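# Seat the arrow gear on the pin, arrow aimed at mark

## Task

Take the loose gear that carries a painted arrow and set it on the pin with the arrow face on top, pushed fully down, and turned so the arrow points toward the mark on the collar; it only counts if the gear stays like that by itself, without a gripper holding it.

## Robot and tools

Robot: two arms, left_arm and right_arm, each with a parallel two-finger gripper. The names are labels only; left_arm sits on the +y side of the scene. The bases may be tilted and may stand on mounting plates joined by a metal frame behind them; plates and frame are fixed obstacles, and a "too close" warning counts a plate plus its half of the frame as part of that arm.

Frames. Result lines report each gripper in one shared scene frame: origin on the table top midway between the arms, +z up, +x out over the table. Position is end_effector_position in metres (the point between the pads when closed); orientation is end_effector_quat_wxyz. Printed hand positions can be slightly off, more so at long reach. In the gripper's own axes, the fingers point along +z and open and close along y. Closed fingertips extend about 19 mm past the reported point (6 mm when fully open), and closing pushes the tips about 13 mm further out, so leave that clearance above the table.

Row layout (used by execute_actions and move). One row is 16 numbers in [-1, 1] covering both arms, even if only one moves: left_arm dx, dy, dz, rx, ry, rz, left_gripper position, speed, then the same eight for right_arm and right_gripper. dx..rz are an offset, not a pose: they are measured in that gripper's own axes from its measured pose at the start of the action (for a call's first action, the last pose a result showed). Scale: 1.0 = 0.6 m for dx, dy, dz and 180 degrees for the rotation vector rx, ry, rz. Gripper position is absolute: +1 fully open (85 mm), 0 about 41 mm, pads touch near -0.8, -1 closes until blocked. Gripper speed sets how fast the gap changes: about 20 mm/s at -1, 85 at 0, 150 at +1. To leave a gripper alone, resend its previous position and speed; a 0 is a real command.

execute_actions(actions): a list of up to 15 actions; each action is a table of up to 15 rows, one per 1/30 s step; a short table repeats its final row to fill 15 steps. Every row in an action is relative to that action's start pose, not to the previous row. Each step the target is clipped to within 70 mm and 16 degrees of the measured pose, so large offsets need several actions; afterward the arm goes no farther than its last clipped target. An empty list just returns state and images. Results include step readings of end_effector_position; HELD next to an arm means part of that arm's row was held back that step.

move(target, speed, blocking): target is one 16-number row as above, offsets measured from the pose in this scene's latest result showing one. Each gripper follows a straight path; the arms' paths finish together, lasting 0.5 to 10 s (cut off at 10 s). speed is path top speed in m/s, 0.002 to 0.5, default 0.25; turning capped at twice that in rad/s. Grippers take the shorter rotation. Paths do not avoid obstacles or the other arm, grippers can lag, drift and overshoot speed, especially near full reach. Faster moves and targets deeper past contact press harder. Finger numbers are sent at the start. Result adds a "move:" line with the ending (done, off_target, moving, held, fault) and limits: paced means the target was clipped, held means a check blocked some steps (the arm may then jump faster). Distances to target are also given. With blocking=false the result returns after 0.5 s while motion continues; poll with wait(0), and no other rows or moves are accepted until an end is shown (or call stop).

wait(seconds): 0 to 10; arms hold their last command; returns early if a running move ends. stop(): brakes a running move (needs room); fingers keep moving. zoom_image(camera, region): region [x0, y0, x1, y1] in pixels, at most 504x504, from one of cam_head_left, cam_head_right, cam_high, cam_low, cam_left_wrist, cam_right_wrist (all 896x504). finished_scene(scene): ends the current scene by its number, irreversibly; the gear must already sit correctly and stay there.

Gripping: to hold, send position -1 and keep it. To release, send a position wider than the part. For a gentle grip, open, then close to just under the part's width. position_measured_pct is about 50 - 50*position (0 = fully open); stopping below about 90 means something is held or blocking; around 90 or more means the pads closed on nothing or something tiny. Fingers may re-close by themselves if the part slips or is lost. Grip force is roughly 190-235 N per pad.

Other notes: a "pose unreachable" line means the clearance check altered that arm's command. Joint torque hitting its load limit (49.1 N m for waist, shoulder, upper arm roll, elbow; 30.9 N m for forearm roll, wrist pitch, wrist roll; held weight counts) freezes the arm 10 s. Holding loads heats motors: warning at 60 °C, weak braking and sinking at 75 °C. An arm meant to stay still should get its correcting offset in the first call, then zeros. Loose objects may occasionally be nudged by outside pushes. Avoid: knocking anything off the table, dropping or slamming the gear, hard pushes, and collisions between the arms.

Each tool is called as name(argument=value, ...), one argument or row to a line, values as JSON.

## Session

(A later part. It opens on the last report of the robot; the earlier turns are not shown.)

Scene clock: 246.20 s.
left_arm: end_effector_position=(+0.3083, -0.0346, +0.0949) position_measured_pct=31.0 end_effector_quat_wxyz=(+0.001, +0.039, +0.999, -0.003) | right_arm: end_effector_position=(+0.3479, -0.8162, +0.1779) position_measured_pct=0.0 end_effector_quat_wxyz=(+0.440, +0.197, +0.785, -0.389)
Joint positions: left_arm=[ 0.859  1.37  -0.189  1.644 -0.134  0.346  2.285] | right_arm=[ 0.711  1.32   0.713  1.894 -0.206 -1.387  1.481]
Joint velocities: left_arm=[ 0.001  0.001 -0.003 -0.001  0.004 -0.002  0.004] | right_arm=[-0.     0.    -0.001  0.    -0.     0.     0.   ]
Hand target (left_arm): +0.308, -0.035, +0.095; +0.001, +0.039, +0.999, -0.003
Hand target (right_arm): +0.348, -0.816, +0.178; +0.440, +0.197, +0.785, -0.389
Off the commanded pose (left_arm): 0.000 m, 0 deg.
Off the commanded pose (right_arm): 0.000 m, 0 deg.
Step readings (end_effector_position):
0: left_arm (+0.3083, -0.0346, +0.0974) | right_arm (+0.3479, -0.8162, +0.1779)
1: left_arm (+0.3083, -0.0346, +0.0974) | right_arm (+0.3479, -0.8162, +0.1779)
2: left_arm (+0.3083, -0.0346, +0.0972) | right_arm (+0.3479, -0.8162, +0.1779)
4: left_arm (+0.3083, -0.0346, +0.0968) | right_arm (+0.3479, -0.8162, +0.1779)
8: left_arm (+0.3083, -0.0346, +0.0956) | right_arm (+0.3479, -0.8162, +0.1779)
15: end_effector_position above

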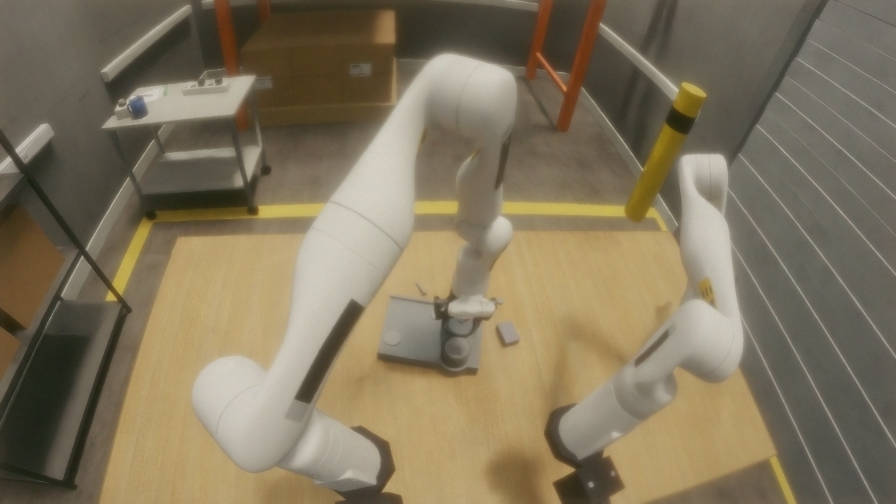

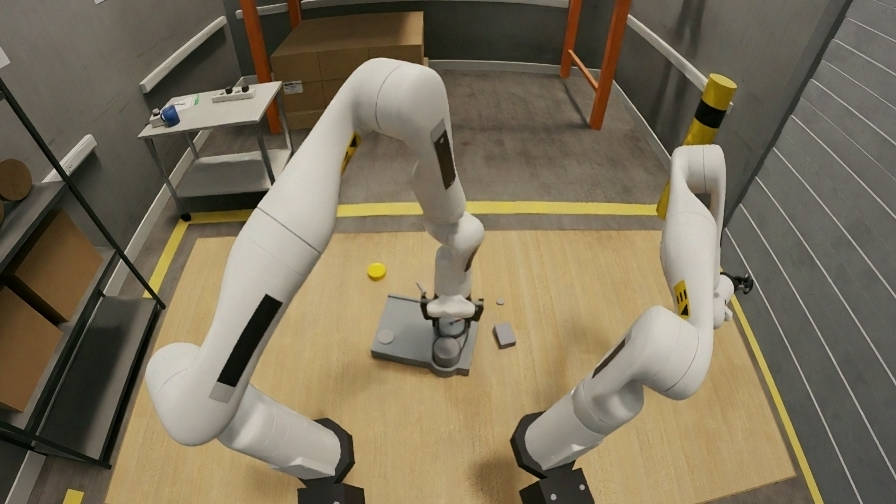

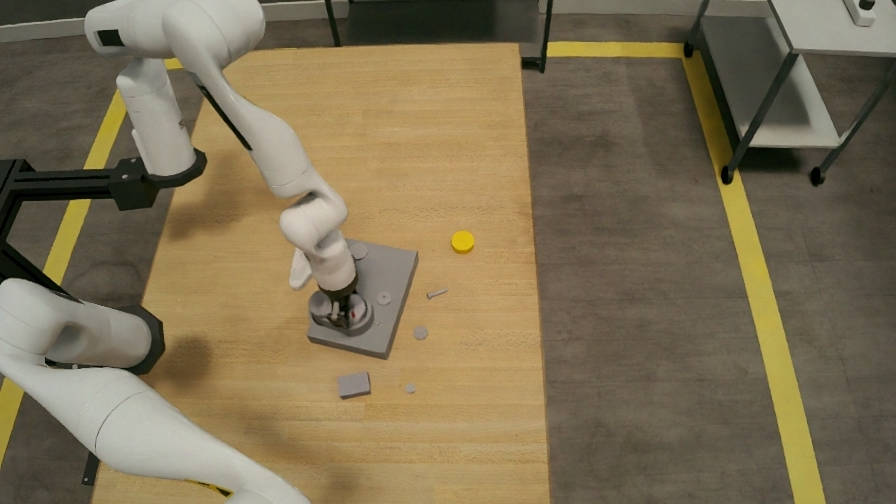

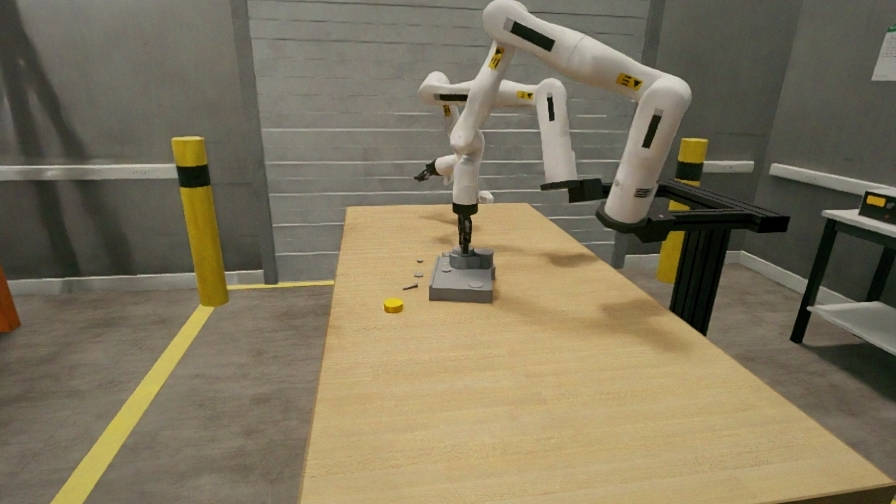

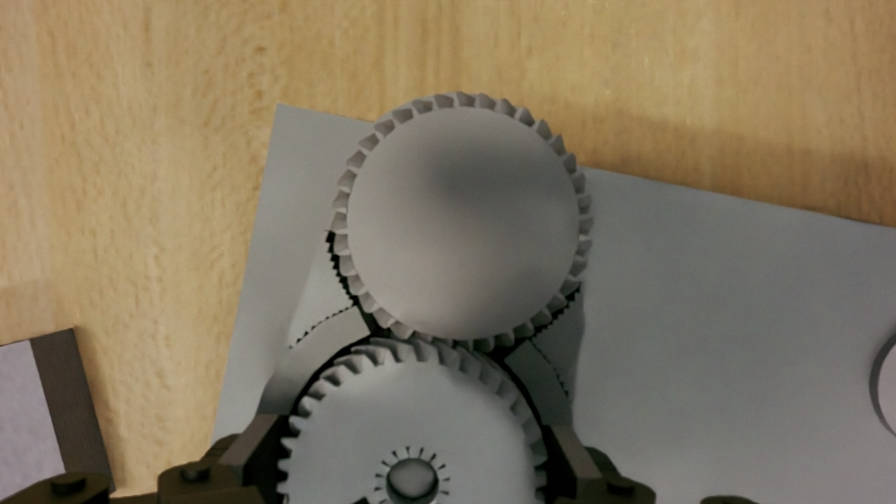

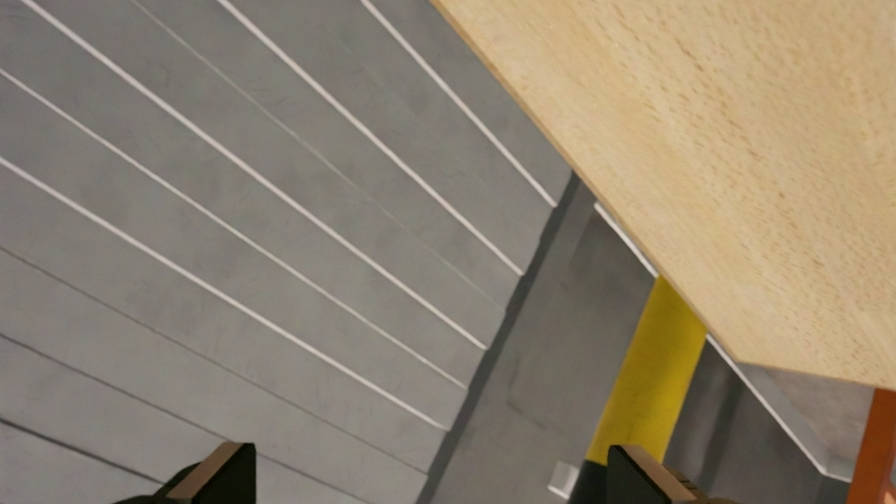

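execute_actions(
  actions=[
    [[0,0,0,0,0,0,0.7,0,0,0,0,0,0,0,1,0]],
  ],
)

Scene clock: 251.20 s.
left_arm: end_effector_position=(+0.3083, -0.0347, +0.0950) position_measured_pct=15.1 end_effector_quat_wxyz=(+0.001, +0.039, +0.999, -0.003) | right_arm: end_effector_position=(+0.3479, -0.8162, +0.1779) position_measured_pct=0.0 end_effector_quat_wxyz=(+0.440, +0.197, +0.785, -0.389)
Joint positions: left_arm=[ 0.859  1.37  -0.19   1.644 -0.134  0.346  2.285] | right_arm=[ 0.711  1.32   0.713  1.894 -0.206 -1.387  1.481]
Joint velocities: left_arm=[-0.    -0.    -0.001  0.     0.001  0.    -0.   ] | right_arm=[ 0.    -0.     0.001  0.    -0.    -0.    -0.001]
Hand target (left_arm): +0.308, -0.035, +0.095; +0.001, +0.039, +0.999, -0.003
Hand target (right_arm): +0.348, -0.816, +0.178; +0.440, +0.197, +0.785, -0.389
Off the commanded pose (left_arm): 0.000 m, 0 deg.
Off the commanded pose (right_arm): 0.000 m, 0 deg.
Step readings (end_effector_position):
0: left_arm (+0.3083, -0.0347, +0.0949) | right_arm (+0.3479, -0.8162, +0.1779)
1: left_arm (+0.3083, -0.0346, +0.0949) | right_arm (+0.3479, -0.8162, +0.1779)
2: left_arm (+0.3082, -0.0346, +0.0947) | right_arm (+0.3479, -0.8162, +0.1779)
4: left_arm (+0.3081, -0.0345, +0.0944) | right_arm (+0.3479, -0.8162, +0.1779)
8: left_arm (+0.3086, -0.0350, +0.0953) | right_arm (+0.3479, -0.8162, +0.1779)
15: end_effector_position above

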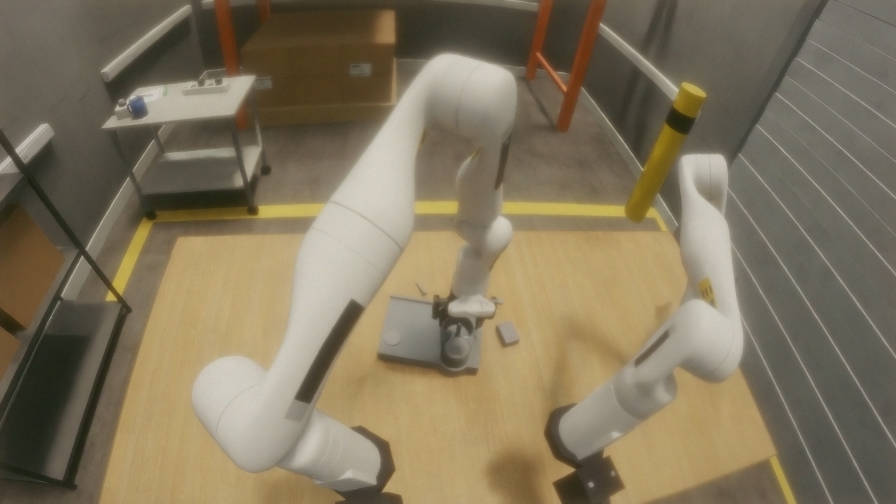

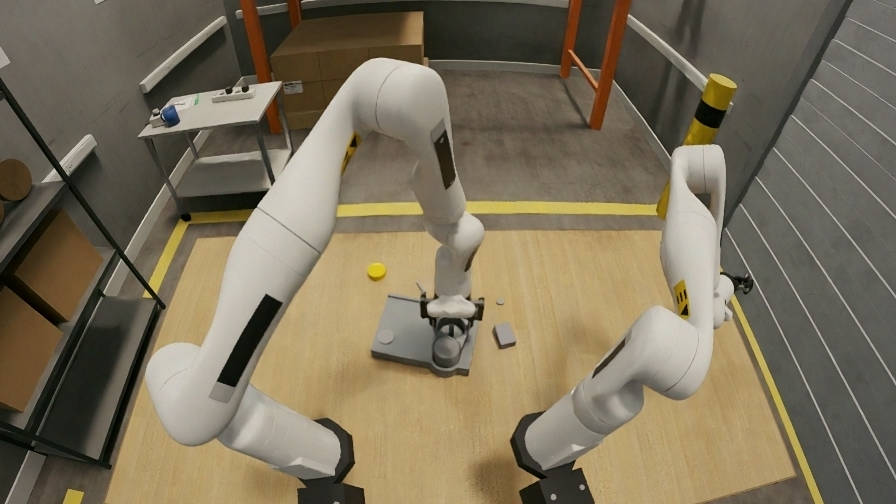

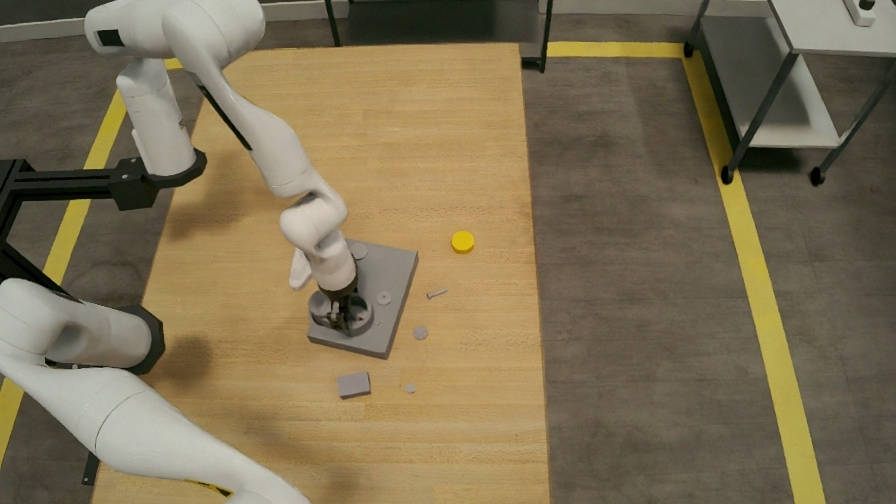

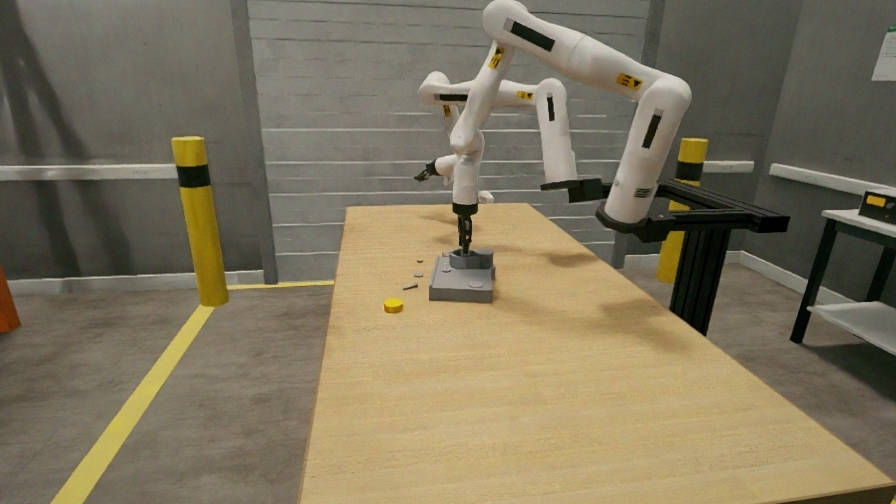

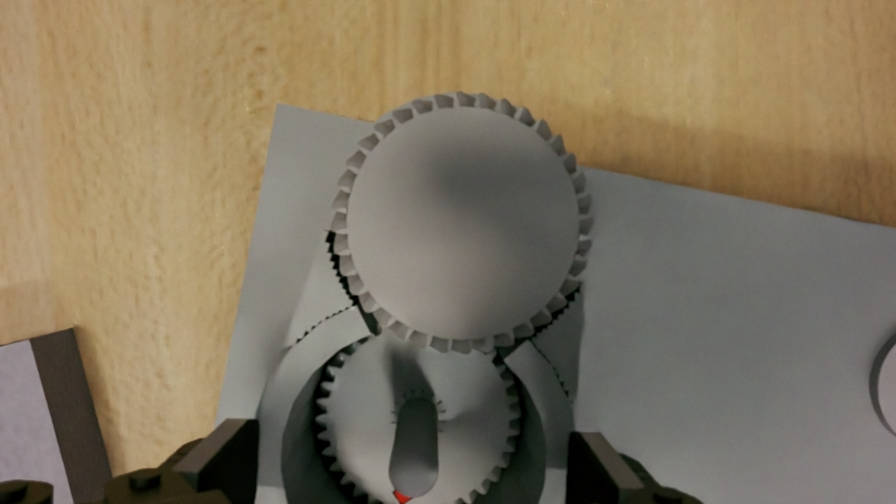

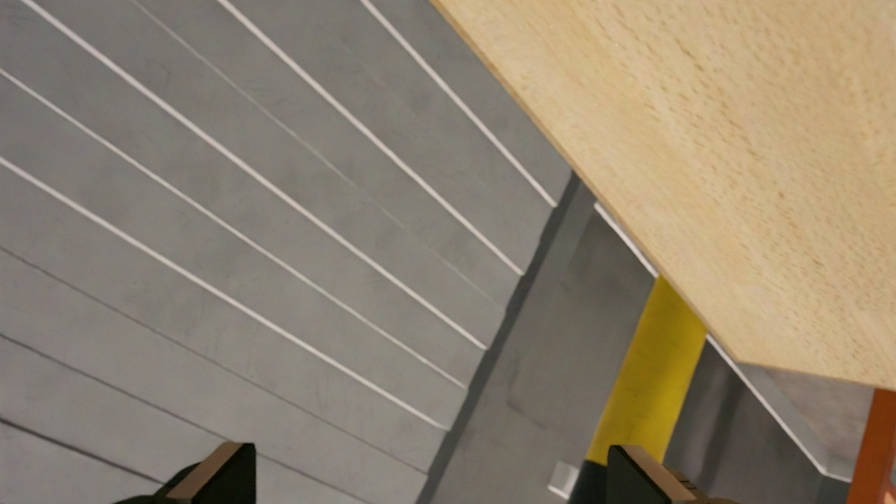

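zoom_image(
  camera="cam_high",
  region=[300, 270, 410, 360],
)

zoom_image(
  camera="cam_left_wrist",
  region=[280, 300, 580, 504],
)

Region (300, 270, 410, 360) of cam_high's 896x504 image, scaled by 4.582, with more detail than that image has; it fills the top 412 rows of this view, and the rest is white.

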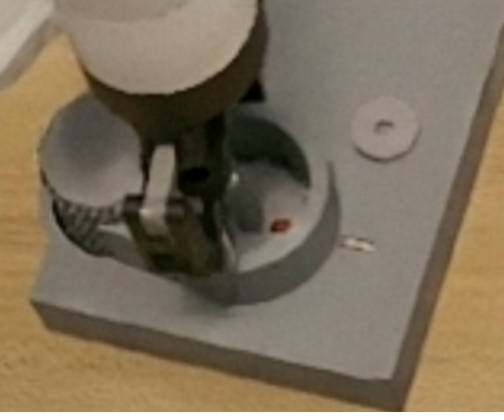

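Region (280, 300, 580, 504) of cam_left_wrist's 896x504 image, scaled by 1.680; it fills the top 343 rows of this view, and the rest is white.

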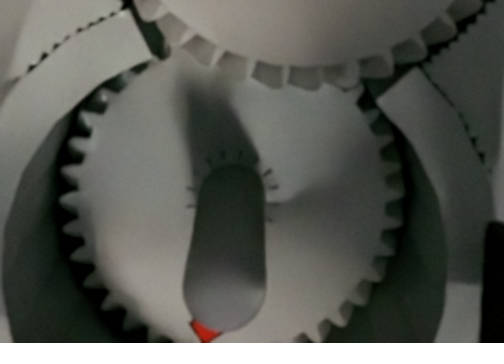

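move(
  target=[-0.09, -0.005, -0.07, 0, 0, 0, 0.7, 0, 0, 0, 0, 0, 0, 0, 1, 0],
  speed=0.15,
)

Scene clock: 258.03 s.
left_arm: end_effector_position=(+0.3618, -0.0415, +0.1372) position_measured_pct=15.1 end_effector_quat_wxyz=(+0.001, +0.039, +0.999, -0.003) | right_arm: end_effector_position=(+0.3479, -0.8162, +0.1779) position_measured_pct=0.0 end_effector_quat_wxyz=(+0.440, +0.197, +0.785, -0.389)
Joint positions: left_arm=[ 0.807  1.313 -0.173  1.5   -0.148  0.535  2.234] | right_arm=[ 0.711  1.32   0.713  1.894 -0.206 -1.387  1.481]
Joint velocities: left_arm=[-0.003 -0.001  0.001 -0.004  0.001  0.005 -0.001] | right_arm=[-0.     0.     0.    -0.     0.    -0.001  0.   ]
Hand target (left_arm): +0.362, -0.041, +0.137; +0.001, +0.039, +0.999, -0.003
Hand target (right_arm): +0.348, -0.816, +0.178; +0.440, +0.197, +0.785, -0.389
Off the commanded pose (left_arm): 0.000 m, 0 deg.
Off the commanded pose (right_arm): 0.000 m, 0 deg.
move: done

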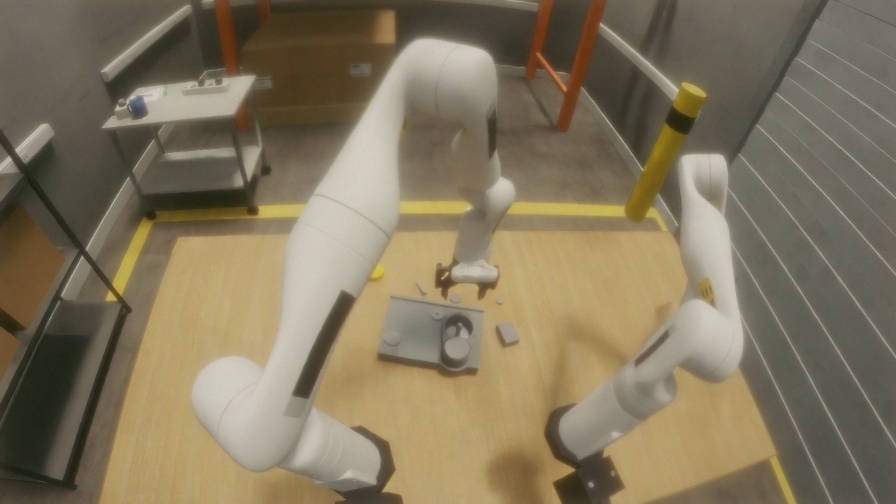

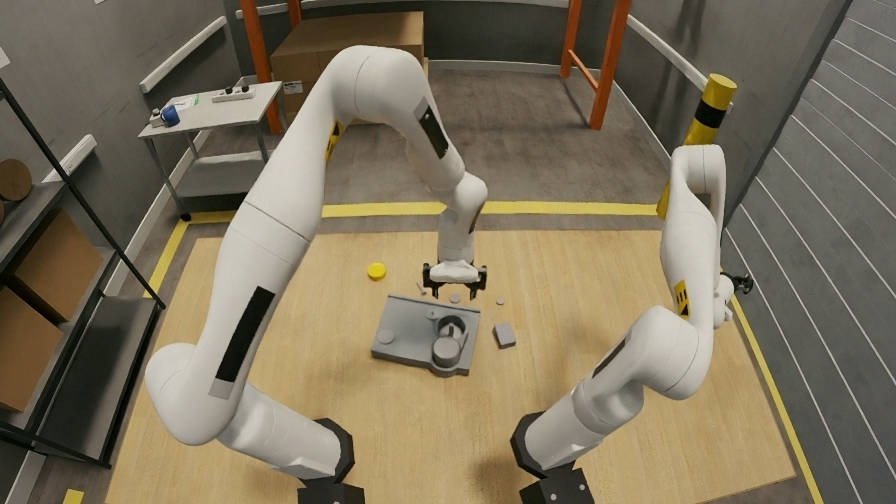

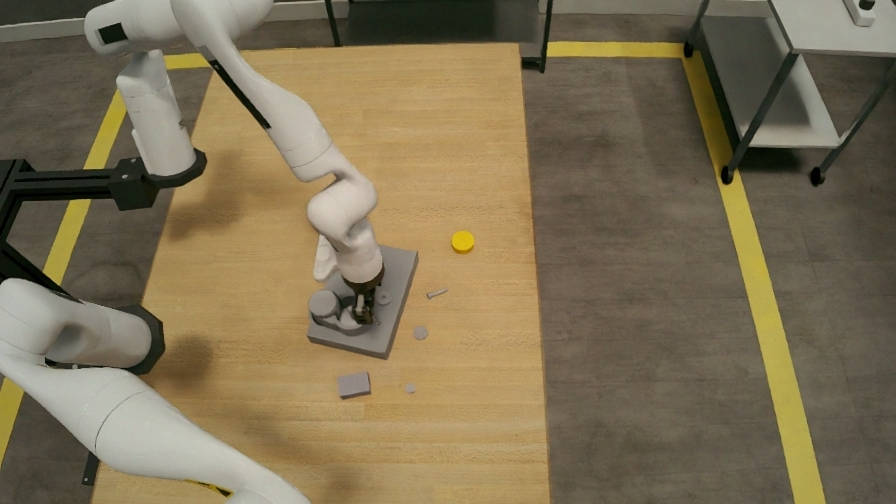

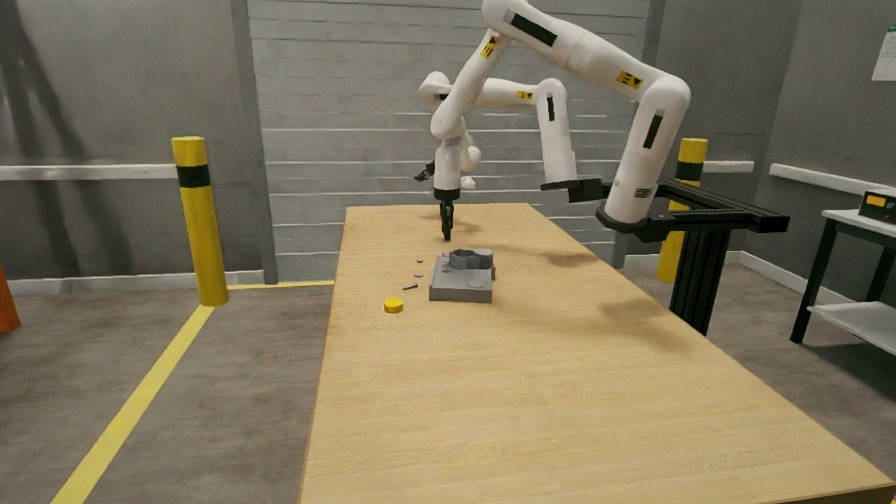

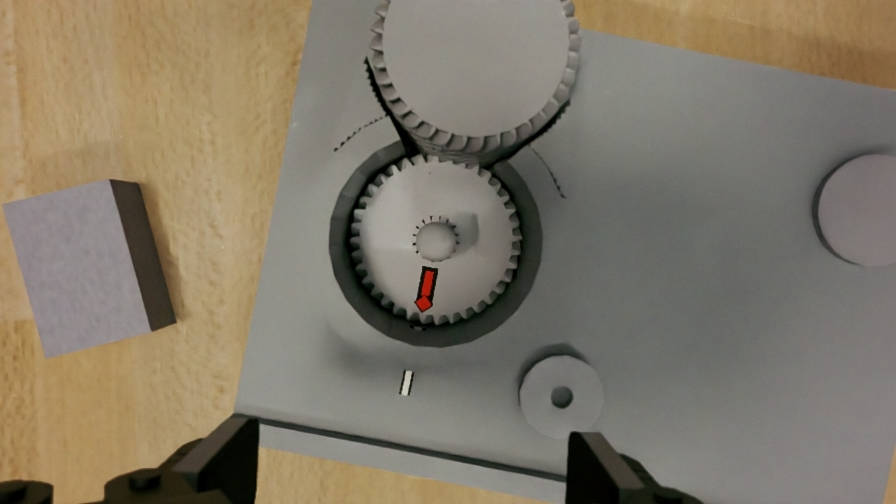

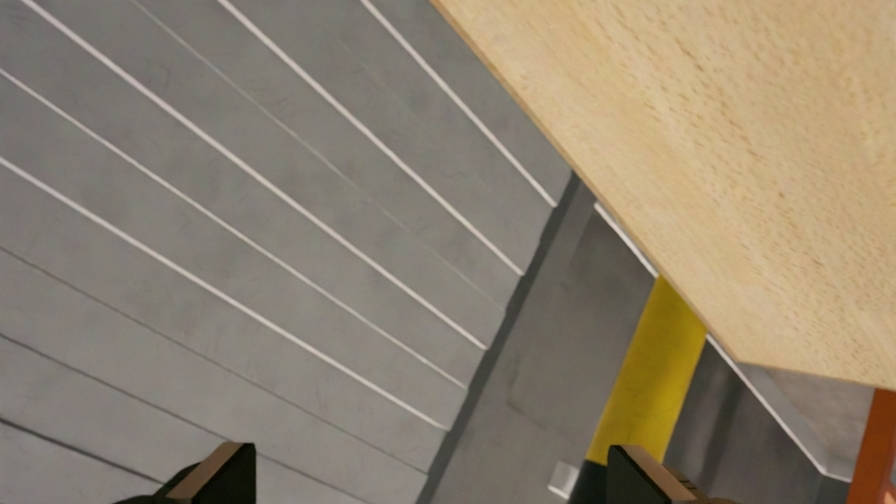

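zoom_image(
  camera="cam_left_wrist",
  region=[310, 130, 560, 410],
)

Region (310, 130, 560, 410) of cam_left_wrist's 896x504 image, scaled by 1.800; it fills the left 450 columns of this view, and the rest is white.

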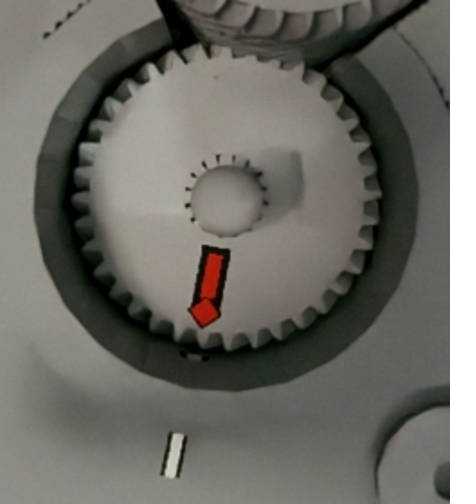

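finished_scene(
  scene=1,
)

The scene is finished: the task was done.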